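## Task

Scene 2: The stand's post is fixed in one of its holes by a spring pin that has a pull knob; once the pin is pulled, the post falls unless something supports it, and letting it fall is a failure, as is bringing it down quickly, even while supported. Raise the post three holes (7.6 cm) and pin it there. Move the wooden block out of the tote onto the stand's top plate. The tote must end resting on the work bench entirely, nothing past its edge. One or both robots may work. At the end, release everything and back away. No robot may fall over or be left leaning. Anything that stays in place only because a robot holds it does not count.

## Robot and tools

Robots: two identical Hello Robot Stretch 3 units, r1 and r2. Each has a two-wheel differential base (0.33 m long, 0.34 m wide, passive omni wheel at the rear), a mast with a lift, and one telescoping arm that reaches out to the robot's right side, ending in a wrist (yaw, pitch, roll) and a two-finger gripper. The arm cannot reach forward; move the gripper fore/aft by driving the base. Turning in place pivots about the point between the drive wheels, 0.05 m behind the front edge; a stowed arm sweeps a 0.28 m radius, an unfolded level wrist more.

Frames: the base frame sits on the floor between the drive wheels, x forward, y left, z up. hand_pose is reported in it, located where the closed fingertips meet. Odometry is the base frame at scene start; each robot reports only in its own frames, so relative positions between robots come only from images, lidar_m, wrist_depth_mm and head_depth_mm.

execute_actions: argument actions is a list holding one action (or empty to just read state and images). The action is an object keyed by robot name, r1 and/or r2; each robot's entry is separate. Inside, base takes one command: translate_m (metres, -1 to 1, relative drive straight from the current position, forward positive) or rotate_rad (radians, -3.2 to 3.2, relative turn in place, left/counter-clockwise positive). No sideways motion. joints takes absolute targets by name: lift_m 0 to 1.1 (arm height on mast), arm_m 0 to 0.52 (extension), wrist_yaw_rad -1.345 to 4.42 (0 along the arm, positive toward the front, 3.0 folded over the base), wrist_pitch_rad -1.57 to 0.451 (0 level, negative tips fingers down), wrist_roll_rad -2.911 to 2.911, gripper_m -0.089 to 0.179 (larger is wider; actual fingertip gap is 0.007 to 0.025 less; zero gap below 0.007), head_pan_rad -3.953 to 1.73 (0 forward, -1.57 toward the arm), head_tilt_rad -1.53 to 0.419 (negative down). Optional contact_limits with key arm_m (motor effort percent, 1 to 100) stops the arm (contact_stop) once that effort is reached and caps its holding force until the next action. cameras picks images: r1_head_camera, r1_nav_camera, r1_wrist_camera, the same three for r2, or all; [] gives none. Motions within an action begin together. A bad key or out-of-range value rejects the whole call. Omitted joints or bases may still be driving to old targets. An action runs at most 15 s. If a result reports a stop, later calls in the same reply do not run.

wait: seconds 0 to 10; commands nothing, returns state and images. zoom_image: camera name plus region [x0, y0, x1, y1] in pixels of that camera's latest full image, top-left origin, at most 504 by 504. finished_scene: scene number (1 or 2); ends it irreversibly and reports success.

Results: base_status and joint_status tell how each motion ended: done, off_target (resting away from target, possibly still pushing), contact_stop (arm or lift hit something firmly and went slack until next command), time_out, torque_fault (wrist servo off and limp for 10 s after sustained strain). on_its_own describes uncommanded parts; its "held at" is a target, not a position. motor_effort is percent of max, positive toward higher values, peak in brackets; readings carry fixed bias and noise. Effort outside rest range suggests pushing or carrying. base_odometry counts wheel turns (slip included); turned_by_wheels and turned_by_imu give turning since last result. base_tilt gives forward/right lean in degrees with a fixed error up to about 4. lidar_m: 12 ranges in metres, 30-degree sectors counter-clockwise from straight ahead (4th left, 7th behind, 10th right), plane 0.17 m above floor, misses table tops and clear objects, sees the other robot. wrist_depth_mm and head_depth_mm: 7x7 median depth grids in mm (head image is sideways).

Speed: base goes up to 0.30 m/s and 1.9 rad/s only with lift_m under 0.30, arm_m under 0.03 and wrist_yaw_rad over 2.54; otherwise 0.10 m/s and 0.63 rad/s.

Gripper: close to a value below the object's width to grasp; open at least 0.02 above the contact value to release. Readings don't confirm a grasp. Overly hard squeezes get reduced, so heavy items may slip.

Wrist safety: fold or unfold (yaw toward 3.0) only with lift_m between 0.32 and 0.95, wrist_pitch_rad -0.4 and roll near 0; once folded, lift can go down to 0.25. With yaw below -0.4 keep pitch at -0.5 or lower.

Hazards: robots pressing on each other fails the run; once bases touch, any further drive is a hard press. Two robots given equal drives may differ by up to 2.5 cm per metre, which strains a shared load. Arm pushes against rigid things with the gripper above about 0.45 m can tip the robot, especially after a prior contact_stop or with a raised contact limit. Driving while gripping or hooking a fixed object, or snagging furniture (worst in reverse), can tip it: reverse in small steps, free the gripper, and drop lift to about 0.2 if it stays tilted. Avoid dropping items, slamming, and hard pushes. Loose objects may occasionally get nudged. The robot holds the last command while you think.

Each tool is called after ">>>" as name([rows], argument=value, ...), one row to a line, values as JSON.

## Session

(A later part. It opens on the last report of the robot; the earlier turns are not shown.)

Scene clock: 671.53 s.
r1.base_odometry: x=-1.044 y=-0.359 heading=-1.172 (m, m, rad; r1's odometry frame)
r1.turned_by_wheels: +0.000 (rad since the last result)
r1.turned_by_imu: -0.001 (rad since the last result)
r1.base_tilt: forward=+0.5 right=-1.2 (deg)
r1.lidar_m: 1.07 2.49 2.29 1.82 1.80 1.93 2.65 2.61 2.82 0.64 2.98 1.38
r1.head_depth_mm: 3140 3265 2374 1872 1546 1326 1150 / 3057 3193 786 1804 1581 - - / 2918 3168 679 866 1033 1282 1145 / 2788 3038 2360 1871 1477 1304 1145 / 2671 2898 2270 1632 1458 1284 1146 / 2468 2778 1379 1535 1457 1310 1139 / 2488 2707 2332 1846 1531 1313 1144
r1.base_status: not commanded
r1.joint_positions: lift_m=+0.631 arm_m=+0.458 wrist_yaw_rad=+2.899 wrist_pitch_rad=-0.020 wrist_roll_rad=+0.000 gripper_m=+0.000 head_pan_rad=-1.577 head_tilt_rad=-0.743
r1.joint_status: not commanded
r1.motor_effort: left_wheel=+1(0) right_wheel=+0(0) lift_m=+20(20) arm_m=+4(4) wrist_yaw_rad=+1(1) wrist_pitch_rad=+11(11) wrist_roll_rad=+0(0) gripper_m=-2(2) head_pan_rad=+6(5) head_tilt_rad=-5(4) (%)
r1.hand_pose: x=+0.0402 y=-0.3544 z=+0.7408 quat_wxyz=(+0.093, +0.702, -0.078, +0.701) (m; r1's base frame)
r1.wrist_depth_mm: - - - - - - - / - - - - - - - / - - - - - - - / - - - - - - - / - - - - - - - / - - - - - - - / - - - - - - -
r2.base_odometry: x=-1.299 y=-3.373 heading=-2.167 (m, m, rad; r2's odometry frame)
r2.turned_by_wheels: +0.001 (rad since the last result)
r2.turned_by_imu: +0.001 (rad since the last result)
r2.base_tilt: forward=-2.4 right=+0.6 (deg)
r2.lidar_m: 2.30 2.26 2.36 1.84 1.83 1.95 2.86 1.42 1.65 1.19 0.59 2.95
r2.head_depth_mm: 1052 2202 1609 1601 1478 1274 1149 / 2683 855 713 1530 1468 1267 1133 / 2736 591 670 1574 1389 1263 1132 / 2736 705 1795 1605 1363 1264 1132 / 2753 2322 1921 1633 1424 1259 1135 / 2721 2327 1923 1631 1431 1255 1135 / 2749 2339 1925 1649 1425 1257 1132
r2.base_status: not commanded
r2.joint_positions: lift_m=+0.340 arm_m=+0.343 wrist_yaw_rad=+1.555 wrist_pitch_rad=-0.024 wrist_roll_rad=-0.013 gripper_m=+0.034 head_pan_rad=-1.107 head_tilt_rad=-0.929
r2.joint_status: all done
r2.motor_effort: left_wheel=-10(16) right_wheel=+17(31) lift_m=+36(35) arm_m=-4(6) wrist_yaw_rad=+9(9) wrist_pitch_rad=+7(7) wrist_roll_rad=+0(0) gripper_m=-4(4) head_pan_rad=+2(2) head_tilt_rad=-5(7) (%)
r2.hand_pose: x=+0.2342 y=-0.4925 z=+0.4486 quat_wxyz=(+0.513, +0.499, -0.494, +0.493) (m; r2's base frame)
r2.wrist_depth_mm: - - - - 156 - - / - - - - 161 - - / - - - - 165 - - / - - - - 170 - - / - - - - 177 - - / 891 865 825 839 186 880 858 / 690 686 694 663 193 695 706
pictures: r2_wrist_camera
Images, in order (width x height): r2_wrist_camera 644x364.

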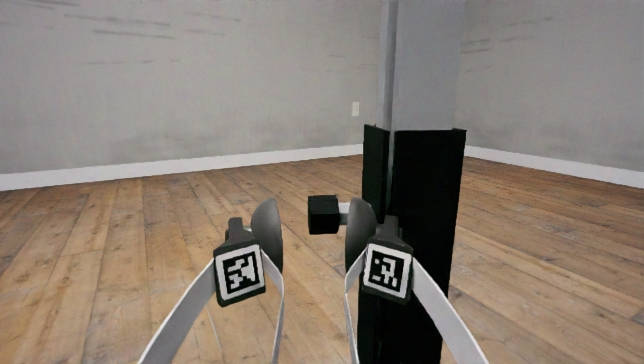

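>>> execute_actions([
  {"r2":{"joints":{"arm_m":0.330}}},
], cameras=["r2_wrist_camera"])

>>> execute_actions([
  {"r2":{"joints":{"arm_m":0.318}}},
], cameras=["r2_wrist_camera"])

Scene clock: 680.37 s.
r1.base_odometry: x=-1.044 y=-0.359 heading=-1.172 (m, m, rad; r1's odometry frame)
r1.turned_by_wheels: +0.000 (rad since the last result)
r1.turned_by_imu: -0.001 (rad since the last result)
r1.base_tilt: forward=+0.5 right=-1.1 (deg)
r1.lidar_m: 1.07 2.48 2.29 1.81 1.80 1.93 2.63 2.60 2.81 0.64 2.98 1.37
r1.head_depth_mm: 3140 3249 2357 1879 1552 1320 1151 / 2998 3215 787 1808 1592 - - / 2885 3142 680 866 1035 1283 1141 / 2814 3060 2345 1860 1504 1307 1144 / 2669 2876 2289 1632 1473 1284 1145 / 2472 2767 1382 1162 1472 1312 1140 / 2456 2739 2325 1857 1535 1310 1140
r1.base_status: not commanded
r1.joint_positions: lift_m=+0.631 arm_m=+0.458 wrist_yaw_rad=+2.899 wrist_pitch_rad=-0.020 wrist_roll_rad=+0.000 gripper_m=+0.000 head_pan_rad=-1.577 head_tilt_rad=-0.743
r1.joint_status: not commanded
r1.motor_effort: left_wheel=+0(0) right_wheel=+0(1) lift_m=+20(20) arm_m=+3(3) wrist_yaw_rad=+1(1) wrist_pitch_rad=+11(11) wrist_roll_rad=+0(0) gripper_m=-2(2) head_pan_rad=+4(4) head_tilt_rad=-4(4) (%)
r1.hand_pose: x=+0.0402 y=-0.3544 z=+0.7408 quat_wxyz=(+0.093, +0.702, -0.078, +0.701) (m; r1's base frame)
r1.wrist_depth_mm: - - - - - - - / - - - - - - - / - - - - - - - / - - - - - - - / - - - - - - - / - - - - - - - / - - - - - - -
r2.base_odometry: x=-1.299 y=-3.373 heading=-2.167 (m, m, rad; r2's odometry frame)
r2.turned_by_wheels: +0.001 (rad since the last result)
r2.turned_by_imu: +0.001 (rad since the last result)
r2.base_tilt: forward=-2.5 right=+0.6 (deg)
r2.lidar_m: 2.29 2.26 2.36 1.85 1.83 1.94 2.87 1.42 1.66 1.19 0.59 2.94
r2.head_depth_mm: 1048 2262 1567 1607 1489 1274 1156 / 2705 855 713 1539 1463 1266 1132 / 2707 587 667 1570 1387 1266 1139 / 2767 2223 1782 1609 1374 1262 1130 / 2704 2316 1933 1639 1420 1263 1134 / 2732 2344 1920 1638 1424 1264 1133 / 2774 2337 1929 1637 1425 1261 1136
r2.base_status: not commanded
r2.joint_positions: lift_m=+0.340 arm_m=+0.331 wrist_yaw_rad=+1.536 wrist_pitch_rad=-0.024 wrist_roll_rad=-0.013 gripper_m=+0.034 head_pan_rad=-1.107 head_tilt_rad=-0.929
r2.joint_status: all done
r2.on_its_own: wrist_yaw_rad is at rest, and its effort (+20) is outside its rest range (-12 to +12)
r2.motor_effort: left_wheel=-3(10) right_wheel=+1(17) lift_m=+35(35) arm_m=-7(9) wrist_yaw_rad=+20(21) wrist_pitch_rad=+7(7) wrist_roll_rad=+0(0) gripper_m=-9(8) head_pan_rad=+2(2) head_tilt_rad=-7(5) (%)
r2.hand_pose: x=+0.2341 y=-0.4846 z=+0.4486 quat_wxyz=(+0.518, +0.494, -0.499, +0.488) (m; r2's base frame)
r2.wrist_depth_mm: - - - - 159 - - / - - - - 163 - - / - - - - 165 - - / - - - - 170 - - / - - - - 177 - - / 856 893 832 877 188 840 900 / 700 694 688 698 195 699 722
pictures: r2_wrist_camera
Images, in order (width x height): r2_wrist_camera 644x364.

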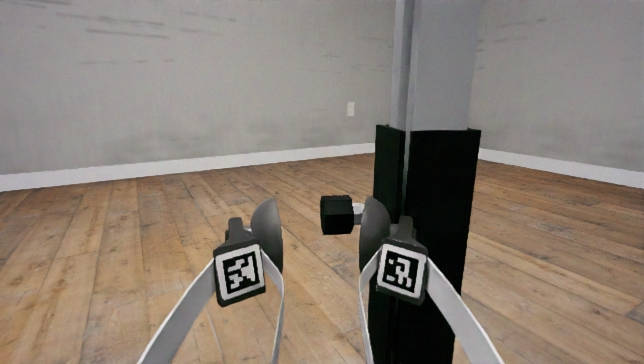

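Scene clock: 681.50 s.
r1.base_odometry: x=-1.044 y=-0.359 heading=-1.172 (m, m, rad; r1's odometry frame)
r1.turned_by_wheels: +0.000 (rad since the last result)
r1.turned_by_imu: +0.000 (rad since the last result)
r1.base_tilt: forward=+0.5 right=-1.2 (deg)
r1.lidar_m: 1.07 2.48 2.30 1.81 1.80 1.93 2.65 2.61 2.81 0.64 2.98 1.37
r1.head_depth_mm: 3137 3253 2359 1855 1547 1320 1150 / 3019 3196 785 1835 1583 - - / 2926 3123 680 863 1035 1283 1148 / 2792 3040 2358 1867 1501 1307 1152 / 2681 2901 2244 1620 1471 1285 1147 / 2490 2732 1387 1160 1467 1307 1142 / 2475 2743 2334 1846 1548 1315 1141
r1.base_status: not commanded
r1.joint_positions: lift_m=+0.631 arm_m=+0.458 wrist_yaw_rad=+2.899 wrist_pitch_rad=-0.020 wrist_roll_rad=+0.000 gripper_m=+0.000 head_pan_rad=-1.577 head_tilt_rad=-0.743
r1.joint_status: not commanded
r1.motor_effort: left_wheel=+0(0) right_wheel=+0(1) lift_m=+20(19) arm_m=+3(4) wrist_yaw_rad=+1(1) wrist_pitch_rad=+11(11) wrist_roll_rad=+0(0) gripper_m=-2(2) head_pan_rad=+5(5) head_tilt_rad=-4(4) (%)
r1.hand_pose: x=+0.0402 y=-0.3544 z=+0.7408 quat_wxyz=(+0.093, +0.702, -0.078, +0.701) (m; r1's base frame)
r1.wrist_depth_mm: - - - - - - - / - - - - - - - / - - - - - - - / - - - - - - - / - - - - - - - / - - - - - - - / - - - - - - -
r2.base_odometry: x=-1.299 y=-3.373 heading=-2.167 (m, m, rad; r2's odometry frame)
r2.turned_by_wheels: +0.000 (rad since the last result)
r2.turned_by_imu: +0.000 (rad since the last result)
r2.base_tilt: forward=-2.4 right=+0.6 (deg)
r2.lidar_m: 2.29 2.26 2.37 1.84 1.83 1.95 2.87 1.42 1.65 1.19 0.59 2.95
r2.head_depth_mm: 1044 2182 1601 1608 1475 1262 1139 / 2694 858 714 1543 1484 1268 1136 / 2748 589 667 1568 1389 1261 1131 / 2719 2184 1783 1607 1380 1262 1134 / 2732 2336 1915 1630 1431 1264 1137 / 2726 2340 1925 1641 1428 1260 1132 / 2752 2342 1925 1625 1423 1268 1137
r2.base_status: not commanded
r2.joint_positions: lift_m=+0.340 arm_m=+0.319 wrist_yaw_rad=+1.499 wrist_pitch_rad=-0.024 wrist_roll_rad=-0.013 gripper_m=+0.034 head_pan_rad=-1.107 head_tilt_rad=-0.929
r2.joint_status: all done
r2.on_its_own: wrist_yaw_rad is held at +1.517, not at your +1.570, by its stall guard, which is not easing now
r2.motor_effort: left_wheel=-3(7) right_wheel=+4(10) lift_m=+35(35) arm_m=-4(7) wrist_yaw_rad=+10(23) wrist_pitch_rad=+8(8) wrist_roll_rad=+0(0) gripper_m=-4(8) head_pan_rad=+2(2) head_tilt_rad=-6(7) (%)
r2.hand_pose: x=+0.2336 y=-0.4818 z=+0.4486 quat_wxyz=(+0.527, +0.485, -0.508, +0.479) (m; r2's base frame)
r2.wrist_depth_mm: - - - - 163 - - / - - - - 167 - - / - - - - 170 - - / - - - - 173 - - / - - - - 180 - - / 880 872 848 889 192 866 872 / 695 692 685 701 200 695 713
pictures: r2_wrist_camera
Images, in order (width x height): r2_wrist_camera 644x364.

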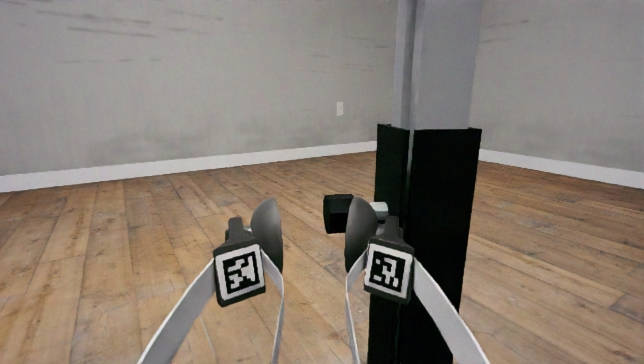

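>>> execute_actions([
  {"r2":{"base":{"translate_m":-0.02},"joints":{"wrist_yaw_rad":1.57}},"r1":{"joints":{"lift_m":0.622}}},
], cameras=["r2_head_camera"])

>>> zoom_image(camera="r2_head_camera", region=[220,80,380,240])

>>> execute_actions([
  {"r1":{"joints":{"lift_m":0.6335}}},
], cameras=["r2_head_camera"])

>>> zoom_image(camera="r2_head_camera", region=[220,80,380,240])

Scene clock: 701.87 s.
r1.base_odometry: x=-1.044 y=-0.359 heading=-1.172 (m, m, rad; r1's odometry frame)
r1.turned_by_wheels: +0.000 (rad since the last result)
r1.turned_by_imu: -0.001 (rad since the last result)
r1.base_tilt: forward=+0.6 right=-1.1 (deg)
r1.lidar_m: 1.08 2.48 2.30 1.81 1.79 1.93 2.64 2.61 2.82 0.64 2.98 1.37
r1.head_depth_mm: 3208 3225 2354 1878 1542 1324 1154 / 3051 3213 786 1832 1592 - - / 2911 3161 680 865 1037 1275 1148 / 2768 3040 2380 - 1487 1310 1149 / 2658 2927 2254 1634 1468 1292 1144 / 2492 2765 1390 1531 1469 1308 1145 / 2457 2713 2275 1862 1535 1312 1144
r1.base_status: not commanded
r1.joint_positions: lift_m=+0.623 arm_m=+0.458 wrist_yaw_rad=+2.899 wrist_pitch_rad=-0.020 wrist_roll_rad=+0.000 gripper_m=+0.000 head_pan_rad=-1.577 head_tilt_rad=-0.743
r1.joint_status: all done
r1.motor_effort: left_wheel=-1(1) right_wheel=-1(0) lift_m=+15(19) arm_m=+3(3) wrist_yaw_rad=+1(1) wrist_pitch_rad=+11(11) wrist_roll_rad=+0(0) gripper_m=-2(2) head_pan_rad=+5(5) head_tilt_rad=-4(4) (%)
r1.hand_pose: x=+0.0402 y=-0.3544 z=+0.7321 quat_wxyz=(+0.093, +0.702, -0.078, +0.701) (m; r1's base frame)
r1.wrist_depth_mm: - - - - - - - / - - - - - - - / - - - - - - - / - - - - - - - / - - - - - - - / - - - - - - - / - - - - - - -
r2.base_odometry: x=-1.288 y=-3.356 heading=-2.167 (m, m, rad; r2's odometry frame)
r2.turned_by_wheels: +0.000 (rad since the last result)
r2.turned_by_imu: +0.000 (rad since the last result)
r2.base_tilt: forward=-2.4 right=+0.6 (deg)
r2.lidar_m: 2.31 2.28 2.35 1.84 1.82 1.94 2.86 1.41 1.64 1.19 0.60 2.96
r2.head_depth_mm: 1086 2204 1658 1608 1481 1264 1139 / 2689 915 727 1541 1475 1256 1136 / 2730 628 757 1597 1416 1267 1129 / 2723 634 793 1569 1362 1259 1132 / 2751 2351 1879 1630 1428 1262 1134 / 2746 2312 1924 1633 1426 1260 1134 / 2786 2321 1922 1639 1420 1264 1132
r2.base_status: done
r2.joint_positions: lift_m=+0.340 arm_m=+0.318 wrist_yaw_rad=+1.567 wrist_pitch_rad=-0.024 wrist_roll_rad=-0.013 gripper_m=+0.034 head_pan_rad=-1.107 head_tilt_rad=-0.929
r2.joint_status: all done
r2.motor_effort: left_wheel=+0(6) right_wheel=-1(5) lift_m=+36(35) arm_m=-3(4) wrist_yaw_rad=+3(21) wrist_pitch_rad=+7(7) wrist_roll_rad=+0(1) gripper_m=-1(7) head_pan_rad=+2(2) head_tilt_rad=-7(7) (%)
r2.hand_pose: x=+0.2342 y=-0.4644 z=+0.4487 quat_wxyz=(+0.510, +0.502, -0.491, +0.496) (m; r2's base frame)
r2.wrist_depth_mm: - - - - - - - / - - - - - - - / - - - - 197 - - / - - - - 200 - - / - - - - 200 - - / 867 881 830 873 207 820 896 / 687 683 687 700 233 699 715
pictures: r2_head_camera (sideways: a quarter turn clockwise sets it upright)
Images, in order (width x height): r2_head_camera 896x504.

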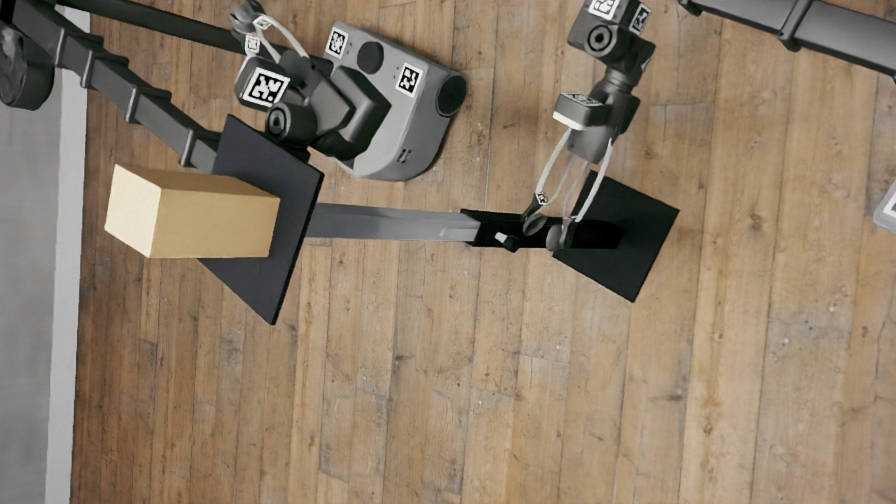

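Region (220, 80, 380, 240) of r2_head_camera's 896x504 image, scaled by 3.150, with more detail than that image has.

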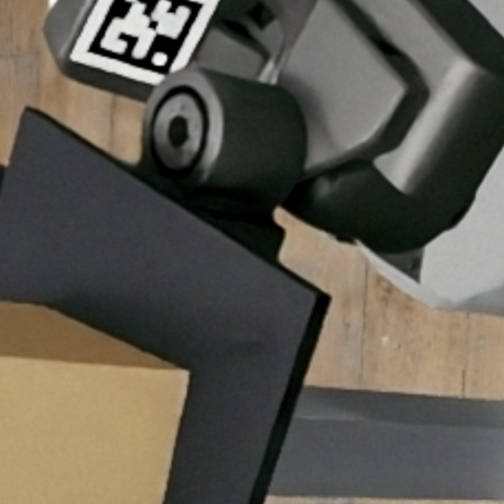

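Scene clock: 702.73 s.
r1.base_odometry: x=-1.044 y=-0.359 heading=-1.172 (m, m, rad; r1's odometry frame)
r1.turned_by_wheels: +0.000 (rad since the last result)
r1.turned_by_imu: +0.000 (rad since the last result)
r1.base_tilt: forward=+0.5 right=-1.1 (deg)
r1.lidar_m: 1.07 2.48 2.30 1.81 1.80 1.93 2.64 2.61 2.81 0.64 2.98 1.38
r1.head_depth_mm: 3184 3209 2364 1865 1542 1316 1153 / 3094 3165 784 1819 1592 - - / 2917 3114 680 861 1039 1282 1142 / 2755 3003 2369 1864 1490 1315 1141 / 2667 2875 2269 1642 1474 1284 1143 / 2490 2765 1380 1537 1463 1314 1142 / 2446 2726 2237 1855 1536 1307 1143
r1.base_status: not commanded
r1.joint_positions: lift_m=+0.633 arm_m=+0.458 wrist_yaw_rad=+2.899 wrist_pitch_rad=-0.019 wrist_roll_rad=+0.000 gripper_m=+0.000 head_pan_rad=-1.577 head_tilt_rad=-0.743
r1.joint_status: all done
r1.motor_effort: left_wheel=+0(0) right_wheel=+0(0) lift_m=+38(42) arm_m=+3(3) wrist_yaw_rad=+1(1) wrist_pitch_rad=+11(11) wrist_roll_rad=+0(0) gripper_m=-2(2) head_pan_rad=+4(5) head_tilt_rad=-4(3) (%)
r1.hand_pose: x=+0.0402 y=-0.3544 z=+0.7423 quat_wxyz=(+0.093, +0.702, -0.079, +0.701) (m; r1's base frame)
r1.wrist_depth_mm: - - - - - - - / - - - - - - - / - - - - - - - / - - - - - - - / - - - - - - - / - - - - - - - / - - - - - - -
r2.base_odometry: x=-1.288 y=-3.356 heading=-2.167 (m, m, rad; r2's odometry frame)
r2.turned_by_wheels: +0.000 (rad since the last result)
r2.turned_by_imu: +0.000 (rad since the last result)
r2.base_tilt: forward=-2.3 right=+0.5 (deg)
r2.lidar_m: 2.31 2.28 2.35 1.84 1.82 1.94 2.86 1.41 1.64 1.19 0.60 2.97
r2.head_depth_mm: 1083 2193 1639 1595 1477 1265 1137 / 2671 916 716 1546 1474 1268 1132 / 2706 629 753 1611 1416 1273 1136 / 2736 633 794 1574 1362 1267 1134 / 2719 2342 1885 1644 1424 1262 1137 / 2751 2338 1916 1630 1430 1258 1138 / 2750 2313 1929 1637 1431 1261 1135
r2.base_status: not commanded
r2.joint_positions: lift_m=+0.340 arm_m=+0.318 wrist_yaw_rad=+1.567 wrist_pitch_rad=-0.024 wrist_roll_rad=-0.013 gripper_m=+0.034 head_pan_rad=-1.107 head_tilt_rad=-0.929
r2.joint_status: not commanded
r2.motor_effort: left_wheel=+0(0) right_wheel=+0(1) lift_m=+36(36) arm_m=-3(3) wrist_yaw_rad=+1(3) wrist_pitch_rad=+7(7) wrist_roll_rad=+0(0) gripper_m=-1(1) head_pan_rad=+2(2) head_tilt_rad=-7(8) (%)
r2.hand_pose: x=+0.2342 y=-0.4644 z=+0.4487 quat_wxyz=(+0.510, +0.502, -0.491, +0.496) (m; r2's base frame)
r2.wrist_depth_mm: - - - - - - - / - - - - - - - / - - - - 200 - - / - - - - 200 - - / - - - - 199 - - / 893 860 828 871 207 828 859 / 688 696 702 702 233 699 701
pictures: r2_head_camera (sideways: a quarter turn clockwise sets it upright)
Images, in order (width x height): r2_head_camera 896x504.

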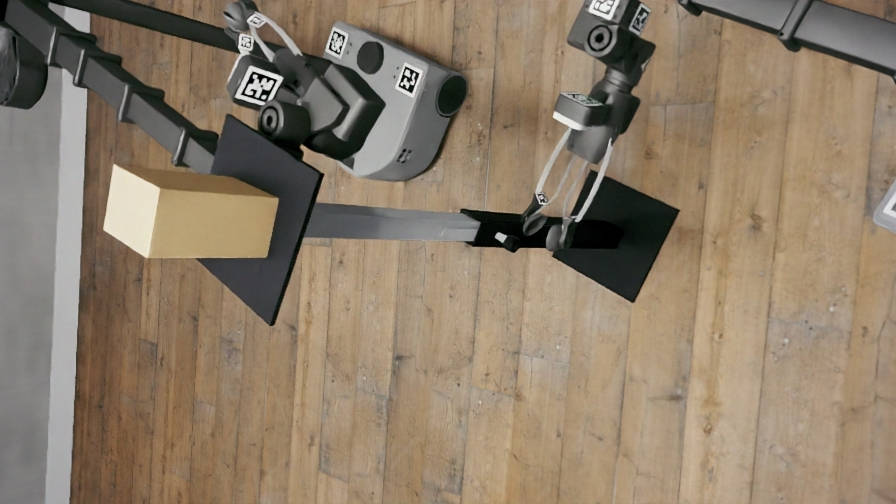

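Region (220, 80, 380, 240) of r2_head_camera's 896x504 image, scaled by 3.150, with more detail than that image has.

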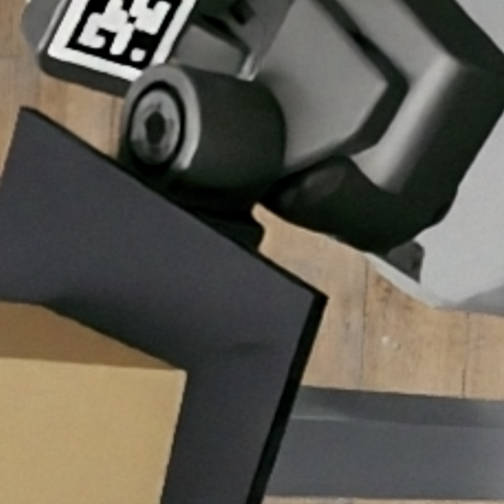

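>>> execute_actions([
  {"r2":{"joints":{"arm_m":0.04,"wrist_yaw_rad":0,"gripper_m":0.05,"head_pan_rad":-1.57}}},
], cameras=[])

>>> execute_actions([
  {"r2":{"base":{"translate_m":0.300}}},
], cameras=[])

>>> execute_actions([
  {"r2":{"joints":{"arm_m":0.103,"gripper_m":0.042}}},
], cameras=["r2_wrist_camera","r2_head_camera"])

>>> zoom_image(camera="r2_wrist_camera", region=[200,120,420,300])

>>> zoom_image(camera="r2_head_camera", region=[500,160,620,260])

Scene clock: 742.50 s.
r1.base_odometry: x=-1.044 y=-0.359 heading=-1.172 (m, m, rad; r1's odometry frame)
r1.turned_by_wheels: +0.000 (rad since the last result)
r1.turned_by_imu: -0.001 (rad since the last result)
r1.base_tilt: forward=+0.5 right=-1.1 (deg)
r1.lidar_m: 1.07 2.48 2.29 1.81 1.80 1.93 2.65 2.61 2.81 0.64 2.98 1.38
r1.head_depth_mm: 3154 3187 2354 1873 1554 1320 1149 / 3062 3245 783 1819 1577 - - / 2915 3139 680 867 1037 1276 1143 / 2822 3052 2349 1854 1501 1311 1143 / 2686 2974 2249 1608 1501 1289 1147 / 2487 2718 1365 1537 1499 1314 1142 / 2443 2691 2258 1847 1531 1308 1136
r1.base_status: not commanded
r1.joint_positions: lift_m=+0.633 arm_m=+0.458 wrist_yaw_rad=+2.899 wrist_pitch_rad=-0.019 wrist_roll_rad=+0.000 gripper_m=+0.000 head_pan_rad=-1.577 head_tilt_rad=-0.743
r1.joint_status: not commanded
r1.motor_effort: left_wheel=+0(0) right_wheel=+0(0) lift_m=+39(38) arm_m=+3(3) wrist_yaw_rad=+1(1) wrist_pitch_rad=+11(11) wrist_roll_rad=+0(0) gripper_m=-2(2) head_pan_rad=+4(5) head_tilt_rad=-3(4) (%)
r1.hand_pose: x=+0.0402 y=-0.3544 z=+0.7423 quat_wxyz=(+0.093, +0.702, -0.079, +0.701) (m; r1's base frame)
r1.wrist_depth_mm: - - - - - - - / - - - - - - - / - - - - - - - / - - - - - - - / - - - - - - - / - - - - - - - / - - - - - - -
r2.base_odometry: x=-1.288 y=-3.356 heading=-2.167 (m, m, rad; r2's odometry frame)
r2.turned_by_wheels: +0.000 (rad since the last result)
r2.turned_by_imu: +0.000 (rad since the last result)
r2.base_tilt: forward=-2.4 right=+0.6 (deg)
r2.lidar_m: 2.31 2.28 2.35 1.83 1.82 1.93 2.86 1.41 1.64 1.19 0.60 2.96
r2.head_depth_mm: 2932 2317 1928 1639 1422 1259 1135 / 2965 2343 1912 1634 1424 1260 1153 / 2952 2334 1926 1640 1429 1285 - / 2882 2332 1939 1609 1426 1285 1137 / 2717 2157 1566 1577 1431 1253 1136 / 1082 2265 722 1607 1341 1265 1132 / 2647 768 631 1573 1429 1262 1134
r2.base_status: not commanded
r2.joint_positions: lift_m=+0.340 arm_m=+0.040 wrist_yaw_rad=+0.002 wrist_pitch_rad=-0.023 wrist_roll_rad=-0.013 gripper_m=+0.050 head_pan_rad=-1.563 head_tilt_rad=-0.929
r2.joint_status: all done
r2.motor_effort: left_wheel=+0(0) right_wheel=-1(1) lift_m=+36(35) arm_m=-3(3) wrist_yaw_rad=-1(2) wrist_pitch_rad=+7(7) wrist_roll_rad=+0(0) gripper_m=-1(62) head_pan_rad=-3(21) head_tilt_rad=-7(6) (%)
r2.hand_pose: x=-0.0209 y=-0.4410 z=+0.4489 quat_wxyz=(+0.712, +0.009, -0.702, -0.008) (m; r2's base frame)
r2.wrist_depth_mm: - - - - - - - / - - - - - - - / - - - - - - - / - - - - - - - / - - 947 - - - - / 893 838 809 893 821 879 894 / 688 681 689 704 703 702 705
pictures: none
No camera images: the call's "cameras" was empty. Leave "cameras" out to get every camera's image.

Scene clock: 746.73 s.
r1.base_odometry: x=-1.044 y=-0.359 heading=-1.172 (m, m, rad; r1's odometry frame)
r1.turned_by_wheels: +0.000 (rad since the last result)
r1.turned_by_imu: -0.001 (rad since the last result)
r1.base_tilt: forward=+0.6 right=-1.1 (deg)
r1.lidar_m: 1.07 2.48 2.29 1.81 1.80 1.93 2.64 2.61 2.79 0.64 2.98 1.37
r1.head_depth_mm: 3135 3241 2373 1870 1557 1320 1158 / 3052 3220 783 1802 1579 - - / 2931 3117 681 865 1041 1274 1149 / 2735 2917 1370 1544 1509 1305 1141 / 2665 2889 2276 1865 1542 1289 1146 / 2568 2855 2324 1851 1543 1302 1146 / 2457 2765 2327 1850 1524 1312 1144
r1.base_status: not commanded
r1.joint_positions: lift_m=+0.633 arm_m=+0.458 wrist_yaw_rad=+2.899 wrist_pitch_rad=-0.019 wrist_roll_rad=+0.000 gripper_m=+0.000 head_pan_rad=-1.577 head_tilt_rad=-0.743
r1.joint_status: not commanded
r1.motor_effort: left_wheel=+0(0) right_wheel=+0(0) lift_m=+39(39) arm_m=+3(3) wrist_yaw_rad=+1(1) wrist_pitch_rad=+11(11) wrist_roll_rad=+0(0) gripper_m=-2(2) head_pan_rad=+4(6) head_tilt_rad=-4(3) (%)
r1.hand_pose: x=+0.0402 y=-0.3544 z=+0.7423 quat_wxyz=(+0.093, +0.702, -0.079, +0.701) (m; r1's base frame)
r1.wrist_depth_mm: - - - - - - - / - - - - - - - / - - - - - - - / - - - - - - - / - - - - - - - / - - - - - - - / - - - - - - -
r2.base_odometry: x=-1.456 y=-3.605 heading=-2.167 (m, m, rad; r2's odometry frame)
r2.turned_by_wheels: +0.000 (rad since the last result)
r2.turned_by_imu: +0.001 (rad since the last result)
r2.base_tilt: forward=-2.4 right=+0.5 (deg)
r2.lidar_m: 2.04 2.01 2.15 1.97 1.95 2.07 3.08 1.66 1.82 0.54 2.85 2.61
r2.head_depth_mm: 2982 2332 1930 1644 1421 1261 1139 / 2927 2335 698 1642 1429 1264 1148 / 1056 546 603 1537 1417 1276 - / 2651 2279 665 1574 1399 1277 1133 / 2736 2310 1921 1643 1436 1266 1132 / 2659 2312 1936 1637 1426 1265 1134 / 2566 2334 1918 1638 1431 1256 1131
r2.base_status: done
r2.joint_positions: lift_m=+0.340 arm_m=+0.040 wrist_yaw_rad=+0.002 wrist_pitch_rad=-0.023 wrist_roll_rad=-0.013 gripper_m=+0.050 head_pan_rad=-1.563 head_tilt_rad=-0.929
r2.joint_status: not commanded
r2.motor_effort: left_wheel=+0(4) right_wheel=-1(3) lift_m=+36(35) arm_m=-4(4) wrist_yaw_rad=-1(1) wrist_pitch_rad=+7(7) wrist_roll_rad=+0(0) gripper_m=-1(0) head_pan_rad=-3(3) head_tilt_rad=-6(6) (%)
r2.hand_pose: x=-0.0209 y=-0.4410 z=+0.4489 quat_wxyz=(+0.712, +0.009, -0.702, -0.008) (m; r2's base frame)
r2.wrist_depth_mm: - - - 235 - - - / - - - - - - - / - - - 251 - - - / - - - 253 - - - / - - - 267 - - - / 877 864 827 281 850 881 874 / 689 705 697 650 688 687 719
pictures: none
No camera images: the call's "cameras" was empty. Leave "cameras" out to get every camera's image.

Scene clock: 748.37 s.
r1.base_odometry: x=-1.044 y=-0.359 heading=-1.172 (m, m, rad; r1's odometry frame)
r1.turned_by_wheels: +0.000 (rad since the last result)
r1.turned_by_imu: +0.000 (rad since the last result)
r1.base_tilt: forward=+0.6 right=-1.1 (deg)
r1.lidar_m: 1.08 2.48 2.30 1.81 1.79 1.93 2.65 2.61 2.81 0.64 2.98 1.37
r1.head_depth_mm: 3180 3234 2376 1878 1546 1312 1148 / 3027 3207 785 1826 1585 - - / 2899 3086 679 865 1035 1278 1143 / 2733 2961 1371 1562 1505 1309 1146 / 2679 2905 2250 1857 1532 1282 1143 / 2562 2826 2347 1851 1540 1309 1140 / 2477 2765 2337 1851 1529 1305 1143
r1.base_status: not commanded
r1.joint_positions: lift_m=+0.633 arm_m=+0.458 wrist_yaw_rad=+2.899 wrist_pitch_rad=-0.019 wrist_roll_rad=+0.000 gripper_m=+0.000 head_pan_rad=-1.577 head_tilt_rad=-0.743
r1.joint_status: not commanded
r1.motor_effort: left_wheel=+0(0) right_wheel=+0(0) lift_m=+39(39) arm_m=+4(3) wrist_yaw_rad=+1(1) wrist_pitch_rad=+11(11) wrist_roll_rad=+0(0) gripper_m=-2(2) head_pan_rad=+5(4) head_tilt_rad=-4(3) (%)
r1.hand_pose: x=+0.0402 y=-0.3544 z=+0.7423 quat_wxyz=(+0.093, +0.702, -0.079, +0.701) (m; r1's base frame)
r1.wrist_depth_mm: - - - - - - - / - - - - - - - / - - - - - - - / - - - - - - - / - - - - - - - / - - - - - - - / - - - - - - -
r2.base_odometry: x=-1.456 y=-3.605 heading=-2.167 (m, m, rad; r2's odometry frame)
r2.turned_by_wheels: +0.000 (rad since the last result)
r2.turned_by_imu: +0.000 (rad since the last result)
r2.base_tilt: forward=-2.4 right=+0.6 (deg)
r2.lidar_m: 2.04 2.00 2.14 1.96 1.94 2.07 3.06 1.66 1.82 0.54 2.85 2.61
r2.head_depth_mm: 2997 2340 1937 1643 1429 1264 1135 / 2961 2354 700 1631 1427 1286 1153 / 1050 543 603 1531 1404 1306 1134 / 2645 2276 666 1574 1393 1261 1158 / 2719 2342 1919 1646 1429 1259 1135 / 2647 2334 1924 1637 1423 1258 1130 / 2570 2345 1928 1626 1425 1263 1132
r2.base_status: not commanded
r2.joint_positions: lift_m=+0.340 arm_m=+0.103 wrist_yaw_rad=+0.002 wrist_pitch_rad=-0.023 wrist_roll_rad=-0.013 gripper_m=+0.042 head_pan_rad=-1.563 head_tilt_rad=-0.929
r2.joint_status: all done
r2.motor_effort: left_wheel=+0(0) right_wheel=-1(1) lift_m=+35(36) arm_m=+4(4) wrist_yaw_rad=-2(2) wrist_pitch_rad=+7(7) wrist_roll_rad=+0(0) gripper_m=-1(44) head_pan_rad=-2(2) head_tilt_rad=-6(6) (%)
r2.hand_pose: x=-0.0209 y=-0.5032 z=+0.4489 quat_wxyz=(+0.712, +0.009, -0.702, -0.008) (m; r2's base frame)
r2.wrist_depth_mm: - - - 178 - - - / - - - 185 - - - / - - - 185 - - - / - - - 193 - - - / - - - 175 - - - / 880 875 790 208 817 871 874 / 695 692 688 220 691 693 700
pictures: r2_head_camera (sideways: a quarter turn clockwise sets it upright), r2_wrist_camera
Images, in order (width x height): r2_head_camera 896x504, r2_wrist_camera 644x364.

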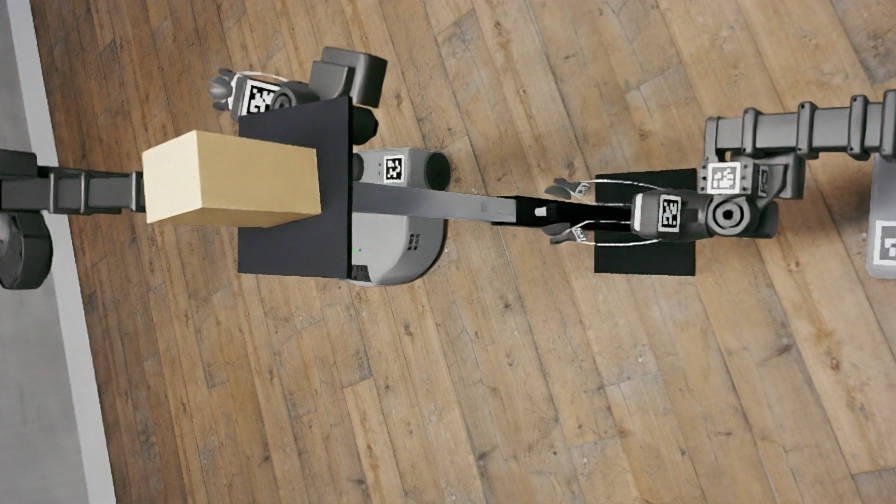

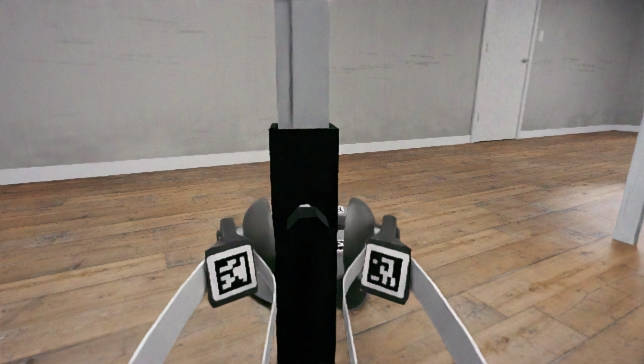

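Region (200, 120, 420, 300) of r2_wrist_camera's 644x364 image, scaled by 2.291; it fills the top 412 rows of this view, and the rest is white.

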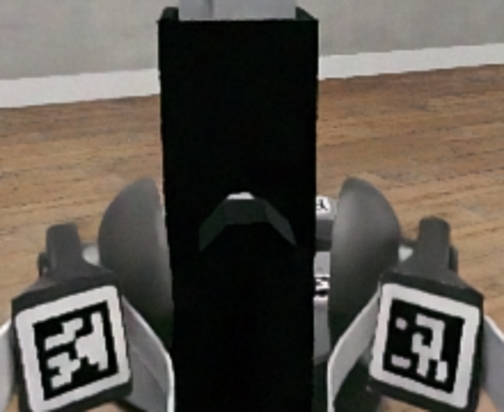

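Region (500, 160, 620, 260) of r2_head_camera's 896x504 image, scaled by 4.200, with more detail than that image has.

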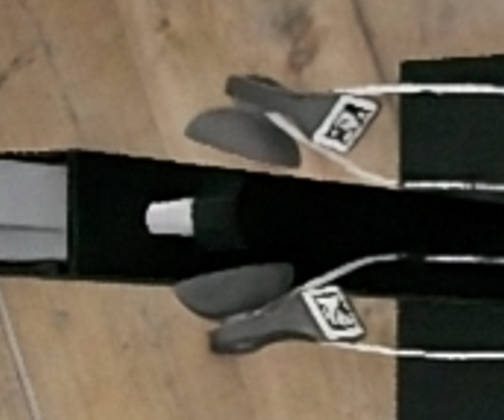

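>>> execute_actions([
  {"r2":{"joints":{"arm_m":0.05}}},
], cameras=[])

>>> execute_actions([
  {"r2":{"base":{"translate_m":-0.29},"joints":{"wrist_yaw_rad":2.1,"wrist_roll_rad":1.57,"gripper_m":0.05,"head_pan_rad":-1.2,"arm_m":0.10}}},
], cameras=[])

>>> execute_actions([
  {"r2":{"joints":{"arm_m":0.49}}},
], cameras=["r2_wrist_camera","r2_head_camera"])

Scene clock: 781.73 s.
r1.base_odometry: x=-1.044 y=-0.359 heading=-1.172 (m, m, rad; r1's odometry frame)
r1.turned_by_wheels: +0.000 (rad since the last result)
r1.turned_by_imu: -0.001 (rad since the last result)
r1.base_tilt: forward=+0.5 right=-1.1 (deg)
r1.lidar_m: 1.08 2.48 2.30 1.81 1.80 1.93 2.64 2.61 2.81 0.64 2.98 1.37
r1.head_depth_mm: 3190 3199 2364 1867 1546 1325 1154 / 3042 3208 783 1810 1578 - - / 2913 3144 682 864 1040 1283 1140 / 2742 2939 1377 1498 1518 1307 1145 / 2688 2885 2252 1846 1539 1284 1144 / 2559 2820 2368 1840 1533 1310 1142 / 2471 2719 2317 1847 1533 1316 1147
r1.base_status: not commanded
r1.joint_positions: lift_m=+0.633 arm_m=+0.458 wrist_yaw_rad=+2.899 wrist_pitch_rad=-0.019 wrist_roll_rad=+0.000 gripper_m=+0.000 head_pan_rad=-1.577 head_tilt_rad=-0.743
r1.joint_status: not commanded
r1.motor_effort: left_wheel=+0(0) right_wheel=+0(0) lift_m=+39(40) arm_m=+3(4) wrist_yaw_rad=+1(1) wrist_pitch_rad=+11(11) wrist_roll_rad=+0(0) gripper_m=-3(2) head_pan_rad=+5(4) head_tilt_rad=-4(4) (%)
r1.hand_pose: x=+0.0402 y=-0.3544 z=+0.7423 quat_wxyz=(+0.093, +0.702, -0.079, +0.701) (m; r1's base frame)
r1.wrist_depth_mm: - - - - - - - / - - - - - - - / - - - - - - - / - - - - - - - / - - - - - - - / - - - - - - - / - - - - - - -
r2.base_odometry: x=-1.456 y=-3.605 heading=-2.167 (m, m, rad; r2's odometry frame)
r2.turned_by_wheels: +0.000 (rad since the last result)
r2.turned_by_imu: +0.000 (rad since the last result)
r2.base_tilt: forward=-2.5 right=+0.6 (deg)
r2.lidar_m: 2.04 2.00 2.15 1.97 1.94 2.07 3.07 1.66 1.82 0.54 2.85 2.61
r2.head_depth_mm: 2986 2313 1942 1647 1425 1265 1136 / 2949 2319 699 1635 1424 1261 1155 / 1050 544 603 1533 1412 1280 - / 2669 2241 667 1574 1398 1275 1130 / 2730 2328 1925 1636 1428 1258 1140 / 2654 2361 1907 1646 1425 1263 1135 / 2565 2335 1931 1636 1423 1265 1132
r2.base_status: not commanded
r2.joint_positions: lift_m=+0.340 arm_m=+0.050 wrist_yaw_rad=+0.002 wrist_pitch_rad=-0.023 wrist_roll_rad=-0.013 gripper_m=+0.042 head_pan_rad=-1.563 head_tilt_rad=-0.929
r2.joint_status: all done
r2.motor_effort: left_wheel=+0(0) right_wheel=-1(1) lift_m=+36(36) arm_m=-3(5) wrist_yaw_rad=-1(1) wrist_pitch_rad=+7(7) wrist_roll_rad=+0(0) gripper_m=-1(1) head_pan_rad=-3(2) head_tilt_rad=-7(7) (%)
r2.hand_pose: x=-0.0209 y=-0.4510 z=+0.4489 quat_wxyz=(+0.712, +0.009, -0.702, -0.008) (m; r2's base frame)
r2.wrist_depth_mm: - - - 225 - - - / - - - 237 - - - / - - - 241 - - - / - - - 243 - - - / - - - 255 - - - / 870 876 785 267 846 895 874 / 698 705 685 635 690 689 710
pictures: none
No camera images: the call's "cameras" was empty. Leave "cameras" out to get every camera's image.

Scene clock: 785.87 s.
r1.base_odometry: x=-1.044 y=-0.359 heading=-1.172 (m, m, rad; r1's odometry frame)
r1.turned_by_wheels: +0.000 (rad since the last result)
r1.turned_by_imu: -0.001 (rad since the last result)
r1.base_tilt: forward=+0.5 right=-1.2 (deg)
r1.lidar_m: 1.07 2.49 2.30 1.81 1.79 1.93 2.64 2.61 2.81 0.64 2.98 1.38
r1.head_depth_mm: 3205 3203 2412 1881 1553 1321 1150 / 3033 3160 781 1819 1588 - - / 2918 3172 680 864 1036 1279 1148 / 2765 3059 2352 1720 1498 1299 1150 / 2675 2927 2265 1536 1506 1286 1143 / 2491 2771 1372 1541 1509 1315 1150 / 2488 2740 2344 1845 1526 1310 1139
r1.base_status: not commanded
r1.joint_positions: lift_m=+0.633 arm_m=+0.458 wrist_yaw_rad=+2.899 wrist_pitch_rad=-0.019 wrist_roll_rad=+0.000 gripper_m=+0.000 head_pan_rad=-1.577 head_tilt_rad=-0.743
r1.joint_status: not commanded
r1.motor_effort: left_wheel=+0(0) right_wheel=+0(0) lift_m=+39(40) arm_m=+3(3) wrist_yaw_rad=+1(1) wrist_pitch_rad=+11(11) wrist_roll_rad=+0(0) gripper_m=-3(1) head_pan_rad=+5(5) head_tilt_rad=-4(3) (%)
r1.hand_pose: x=+0.0402 y=-0.3544 z=+0.7423 quat_wxyz=(+0.093, +0.702, -0.079, +0.701) (m; r1's base frame)
r1.wrist_depth_mm: - - - - - - - / - - - - - - - / - - - - - - - / - - - - - - - / - - - - - - - / - - - - - - - / - - - - - - -
r2.base_odometry: x=-1.293 y=-3.364 heading=-2.167 (m, m, rad; r2's odometry frame)
r2.turned_by_wheels: +0.000 (rad since the last result)
r2.turned_by_imu: -0.001 (rad since the last result)
r2.base_tilt: forward=-2.3 right=+0.6 (deg)
r2.lidar_m: 2.30 2.27 2.35 1.84 1.82 1.94 2.87 1.41 1.64 1.19 0.59 2.95
r2.head_depth_mm: 2718 2323 1924 1634 1422 1267 1126 / 1092 1506 1576 1566 1430 1282 1119 / 2685 854 725 1569 1424 1273 1115 / 2730 608 739 1032 1344 1271 1118 / 2728 704 1836 1643 1430 1262 1117 / 2730 2329 1929 1640 1427 1266 1119 / 2726 2316 1918 1639 1426 1262 1134
r2.base_status: done
r2.joint_positions: lift_m=+0.340 arm_m=+0.100 wrist_yaw_rad=+2.097 wrist_pitch_rad=-0.023 wrist_roll_rad=+1.566 gripper_m=+0.050 head_pan_rad=-1.207 head_tilt_rad=-0.929
r2.joint_status: all done
r2.motor_effort: left_wheel=+0(3) right_wheel=+0(4) lift_m=+36(35) arm_m=+4(3) wrist_yaw_rad=+2(1) wrist_pitch_rad=+7(7) wrist_roll_rad=+1(3) gripper_m=-1(42) head_pan_rad=+2(19) head_tilt_rad=-7(6) (%)
r2.hand_pose: x=+0.1997 y=-0.1161 z=+0.4487 quat_wxyz=(+0.011, +0.867, -0.499, -0.004) (m; r2's base frame)
r2.wrist_depth_mm: - - - - - 688 471 / - - - - - 674 485 / - - - - - 677 482 / - - - - - 682 485 / - - - - - 686 481 / - - - - - 697 487 / - - - - - 663 489
pictures: none
No camera images: the call's "cameras" was empty. Leave "cameras" out to get every camera's image.

Scene clock: 789.93 s.
r1.base_odometry: x=-1.044 y=-0.359 heading=-1.172 (m, m, rad; r1's odometry frame)
r1.turned_by_wheels: +0.000 (rad since the last result)
r1.turned_by_imu: -0.001 (rad since the last result)
r1.base_tilt: forward=+0.5 right=-1.2 (deg)
r1.lidar_m: 1.07 2.48 2.29 1.81 1.80 1.92 2.65 2.61 2.81 0.64 2.98 1.37
r1.head_depth_mm: 3170 3229 2363 1878 1558 1328 1160 / 3041 3188 782 1817 1589 - - / 2944 3150 680 862 1040 1288 1148 / 2808 3051 2343 1851 1463 1305 1148 / 2642 2911 2265 1627 1431 1292 1142 / 2500 2783 1380 1537 976 1291 1139 / 2460 2732 2350 1865 1458 1312 1141
r1.base_status: not commanded
r1.joint_positions: lift_m=+0.633 arm_m=+0.458 wrist_yaw_rad=+2.899 wrist_pitch_rad=-0.019 wrist_roll_rad=+0.000 gripper_m=+0.000 head_pan_rad=-1.577 head_tilt_rad=-0.743
r1.joint_status: not commanded
r1.motor_effort: left_wheel=+1(0) right_wheel=+0(0) lift_m=+39(40) arm_m=+3(3) wrist_yaw_rad=+1(1) wrist_pitch_rad=+11(11) wrist_roll_rad=+0(0) gripper_m=-2(2) head_pan_rad=+5(5) head_tilt_rad=-4(4) (%)
r1.hand_pose: x=+0.0402 y=-0.3544 z=+0.7423 quat_wxyz=(+0.093, +0.702, -0.079, +0.701) (m; r1's base frame)
r1.wrist_depth_mm: - - - - - - - / - - - - - - - / - - - - - - - / - - - - - - - / - - - - - - - / - - - - - - - / - - - - - - -
r2.base_odometry: x=-1.293 y=-3.364 heading=-2.167 (m, m, rad; r2's odometry frame)
r2.turned_by_wheels: +0.000 (rad since the last result)
r2.turned_by_imu: +0.000 (rad since the last result)
r2.base_tilt: forward=-2.5 right=+0.6 (deg)
r2.lidar_m: 2.30 2.27 2.36 1.85 1.83 1.95 2.87 1.41 1.65 1.19 0.59 2.95
r2.head_depth_mm: 2697 2320 1930 1679 1428 1263 1116 / 1087 1505 1573 1600 1402 1262 1143 / 2696 852 725 1575 1406 1262 1129 / 2734 607 739 1026 1345 1257 1131 / 2717 702 1834 1641 1427 1265 1135 / 2736 2328 1926 1638 1426 1259 1133 / 2740 2328 1918 1639 1422 1263 1138
r2.base_status: not commanded
r2.joint_positions: lift_m=+0.340 arm_m=+0.490 wrist_yaw_rad=+2.097 wrist_pitch_rad=-0.023 wrist_roll_rad=+1.567 gripper_m=+0.050 head_pan_rad=-1.207 head_tilt_rad=-0.929
r2.joint_status: all done
r2.motor_effort: left_wheel=+1(0) right_wheel=-1(0) lift_m=+35(35) arm_m=+4(4) wrist_yaw_rad=+1(2) wrist_pitch_rad=+7(7) wrist_roll_rad=+1(1) gripper_m=-1(0) head_pan_rad=+2(2) head_tilt_rad=-7(7) (%)
r2.hand_pose: x=+0.1996 y=-0.5060 z=+0.4487 quat_wxyz=(+0.011, +0.867, -0.499, -0.004) (m; r2's base frame)
r2.wrist_depth_mm: - - - - - 639 449 / 161 162 160 162 167 169 173 / - - 175 177 182 194 194 / - - - - - 692 486 / - - - - - 687 490 / - - - - - 698 490 / - - - - - 662 481
pictures: r2_head_camera (sideways: a quarter turn clockwise sets it upright), r2_wrist_camera
Images, in order (width x height): r2_head_camera 896x504, r2_wrist_camera 644x364.

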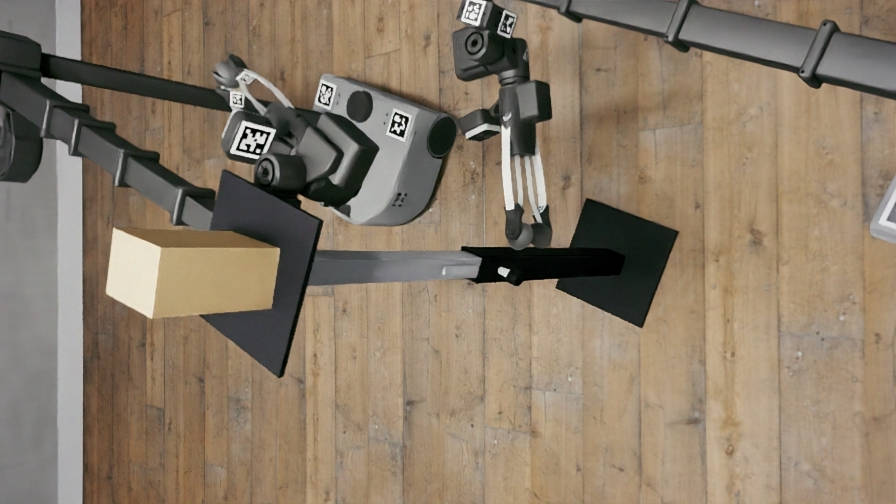

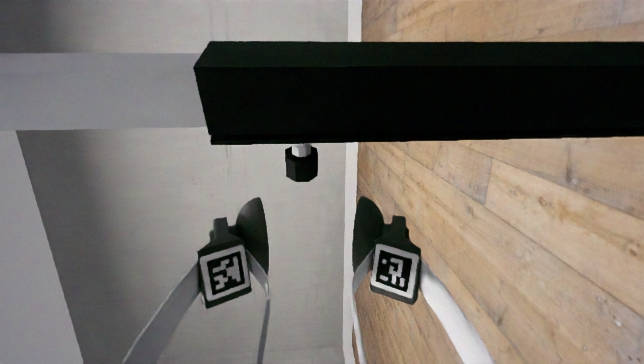

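>>> execute_actions([
  {"r2":{"joints":{"wrist_roll_rad":-1.57,"arm_m":0.485}}},
], cameras=[])

>>> execute_actions([
  {"r2":{"base":{"translate_m":0.045}}},
], cameras=["r2_wrist_camera","r2_head_camera"])

>>> zoom_image(camera="r2_head_camera", region=[450,170,600,290])

Scene clock: 809.77 s.
r1.base_odometry: x=-1.044 y=-0.359 heading=-1.172 (m, m, rad; r1's odometry frame)
r1.turned_by_wheels: +0.000 (rad since the last result)
r1.turned_by_imu: -0.001 (rad since the last result)
r1.base_tilt: forward=+0.6 right=-1.2 (deg)
r1.lidar_m: 1.08 2.48 2.30 1.81 1.80 1.92 2.64 2.60 2.81 0.64 2.98 1.37
r1.head_depth_mm: 3143 3182 2371 1875 1542 1328 1152 / 3034 3194 784 1814 1584 - - / 2895 3084 678 862 1034 1280 1153 / 2799 3026 2327 1866 1465 1301 1150 / 2666 2873 2269 1622 1467 1289 1150 / 2470 2781 1376 1544 953 1283 1145 / 2424 2774 2318 1840 1459 1309 1141
r1.base_status: not commanded
r1.joint_positions: lift_m=+0.633 arm_m=+0.458 wrist_yaw_rad=+2.899 wrist_pitch_rad=-0.019 wrist_roll_rad=+0.000 gripper_m=+0.000 head_pan_rad=-1.577 head_tilt_rad=-0.743
r1.joint_status: not commanded
r1.motor_effort: left_wheel=+0(0) right_wheel=+0(0) lift_m=+39(39) arm_m=+4(3) wrist_yaw_rad=+1(1) wrist_pitch_rad=+11(11) wrist_roll_rad=+0(0) gripper_m=-2(2) head_pan_rad=+5(5) head_tilt_rad=-3(4) (%)
r1.hand_pose: x=+0.0402 y=-0.3544 z=+0.7423 quat_wxyz=(+0.093, +0.702, -0.079, +0.701) (m; r1's base frame)
r1.wrist_depth_mm: - - - - - - - / - - - - - - - / - - - - - - - / - - - - - - - / - - - - - - - / - - - - - - - / - - - - - - -
r2.base_odometry: x=-1.293 y=-3.364 heading=-2.167 (m, m, rad; r2's odometry frame)
r2.turned_by_wheels: +0.000 (rad since the last result)
r2.turned_by_imu: +0.000 (rad since the last result)
r2.base_tilt: forward=-2.4 right=+0.5 (deg)
r2.lidar_m: 2.31 2.27 2.36 1.84 1.82 1.94 2.86 1.42 1.65 1.19 0.59 2.95
r2.head_depth_mm: 2672 2338 1924 1675 1419 1266 1115 / 1090 1503 1578 1595 1404 1269 1143 / 2706 852 724 1566 1404 1264 1135 / 2713 607 740 1030 1342 1261 1132 / 2704 700 1830 1638 1418 1262 1134 / 2745 2328 1922 1638 1436 1262 1138 / 2730 2333 1919 1636 1434 1265 1136
r2.base_status: not commanded
r2.joint_positions: lift_m=+0.340 arm_m=+0.485 wrist_yaw_rad=+2.097 wrist_pitch_rad=-0.023 wrist_roll_rad=-1.566 gripper_m=+0.050 head_pan_rad=-1.207 head_tilt_rad=-0.929
r2.joint_status: all done
r2.motor_effort: left_wheel=+0(0) right_wheel=-1(1) lift_m=+35(36) arm_m=-3(1) wrist_yaw_rad=+2(1) wrist_pitch_rad=+7(8) wrist_roll_rad=-1(0) gripper_m=+0(1) head_pan_rad=+2(2) head_tilt_rad=-6(7) (%)
r2.hand_pose: x=+0.1995 y=-0.5017 z=+0.4490 quat_wxyz=(+0.499, +0.007, +0.009, +0.867) (m; r2's base frame)
r2.wrist_depth_mm: 545 800 - - - - - / 545 773 - - - - - / 541 790 - - - - - / 534 785 - - - - - / 535 771 - - - - - / 503 676 199 220 212 - - / 195 194 195 195 197 201 200
pictures: none
No camera images: the call's "cameras" was empty. Leave "cameras" out to get every camera's image.

Scene clock: 811.43 s.
r1.base_odometry: x=-1.044 y=-0.359 heading=-1.172 (m, m, rad; r1's odometry frame)
r1.turned_by_wheels: +0.000 (rad since the last result)
r1.turned_by_imu: +0.000 (rad since the last result)
r1.base_tilt: forward=+0.6 right=-1.2 (deg)
r1.lidar_m: 1.07 2.48 2.29 1.81 1.80 1.93 2.65 2.61 2.81 0.64 2.98 1.38
r1.head_depth_mm: 3135 3223 2360 1865 1548 1323 1151 / 3057 3202 785 1820 1587 - - / 2911 3099 681 863 1036 1279 1146 / 2779 2999 2369 1856 1446 1307 1148 / 2676 2907 2167 1596 999 1289 1147 / 2528 2845 1375 1542 925 1289 1145 / 2472 2700 2291 1861 1527 1307 1145
r1.base_status: not commanded
r1.joint_positions: lift_m=+0.633 arm_m=+0.458 wrist_yaw_rad=+2.899 wrist_pitch_rad=-0.019 wrist_roll_rad=+0.000 gripper_m=+0.000 head_pan_rad=-1.577 head_tilt_rad=-0.743
r1.joint_status: not commanded
r1.motor_effort: left_wheel=+1(0) right_wheel=+0(0) lift_m=+39(40) arm_m=+3(3) wrist_yaw_rad=+1(1) wrist_pitch_rad=+11(11) wrist_roll_rad=+0(0) gripper_m=-2(2) head_pan_rad=+5(5) head_tilt_rad=-5(4) (%)
r1.hand_pose: x=+0.0402 y=-0.3544 z=+0.7423 quat_wxyz=(+0.093, +0.702, -0.079, +0.701) (m; r1's base frame)
r1.wrist_depth_mm: - - - - - - - / - - - - - - - / - - - - - - - / - - - - - - - / - - - - - - - / - - - - - - - / - - - - - - -
r2.base_odometry: x=-1.318 y=-3.402 heading=-2.167 (m, m, rad; r2's odometry frame)
r2.turned_by_wheels: +0.000 (rad since the last result)
r2.turned_by_imu: +0.000 (rad since the last result)
r2.base_tilt: forward=-2.3 right=+0.6 (deg)
r2.lidar_m: 2.27 2.23 2.38 1.86 1.84 1.96 2.91 1.45 1.67 1.19 0.58 2.90
r2.head_depth_mm: 1236 2266 1918 1666 1428 1260 1124 / 1085 2274 718 1567 1403 1265 1148 / 2748 702 713 1564 1396 1267 1134 / 2738 587 725 1539 1374 1263 1131 / 2738 2338 1885 1633 1429 1256 1130 / 2722 2350 1917 1635 1428 1260 1133 / 2708 2340 1916 1632 1427 1259 1133
r2.base_status: done
r2.joint_positions: lift_m=+0.340 arm_m=+0.485 wrist_yaw_rad=+2.097 wrist_pitch_rad=-0.023 wrist_roll_rad=-1.566 gripper_m=+0.050 head_pan_rad=-1.207 head_tilt_rad=-0.929
r2.joint_status: not commanded
r2.motor_effort: left_wheel=+0(4) right_wheel=-1(3) lift_m=+35(35) arm_m=-3(3) wrist_yaw_rad=+1(1) wrist_pitch_rad=+7(7) wrist_roll_rad=-1(1) gripper_m=-1(0) head_pan_rad=+2(2) head_tilt_rad=-7(7) (%)
r2.hand_pose: x=+0.1995 y=-0.5017 z=+0.4490 quat_wxyz=(+0.499, +0.007, +0.009, +0.867) (m; r2's base frame)
r2.wrist_depth_mm: 543 772 - - - - - / 543 795 - - - - - / 538 781 - - - - - / 534 753 - - - - - / 532 763 - - - - - / 501 680 171 176 181 - - / 155 154 154 154 155 157 158
pictures: r2_head_camera (sideways: a quarter turn clockwise sets it upright), r2_wrist_camera
Images, in order (width x height): r2_head_camera 896x504, r2_wrist_camera 644x364.

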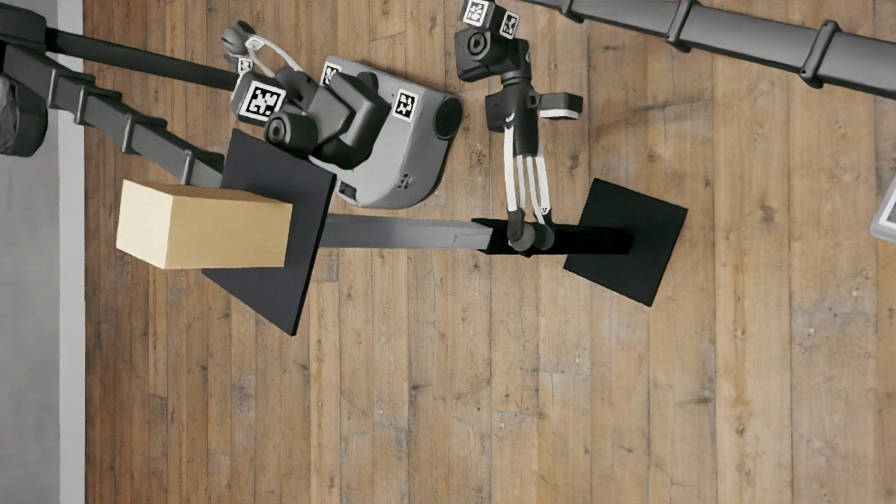

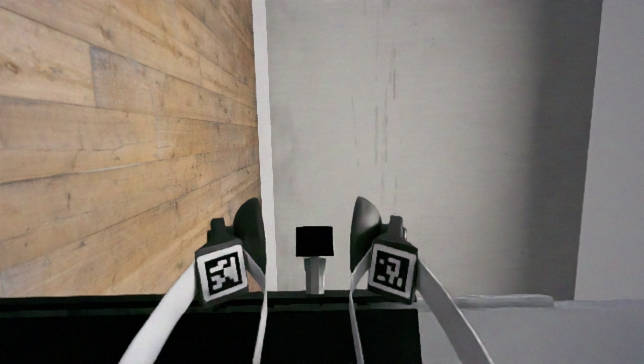

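Region (450, 170, 600, 290) of r2_head_camera's 896x504 image, scaled by 3.360, with more detail than that image has; it fills the top 403 rows of this view, and the rest is white.

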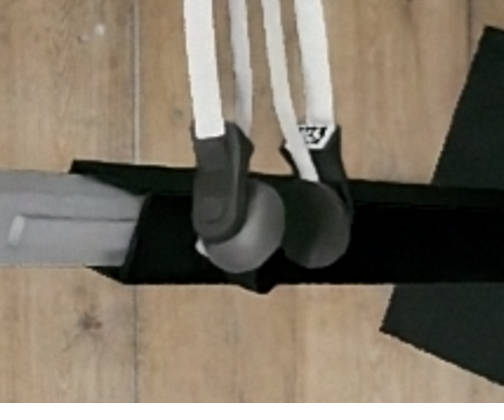

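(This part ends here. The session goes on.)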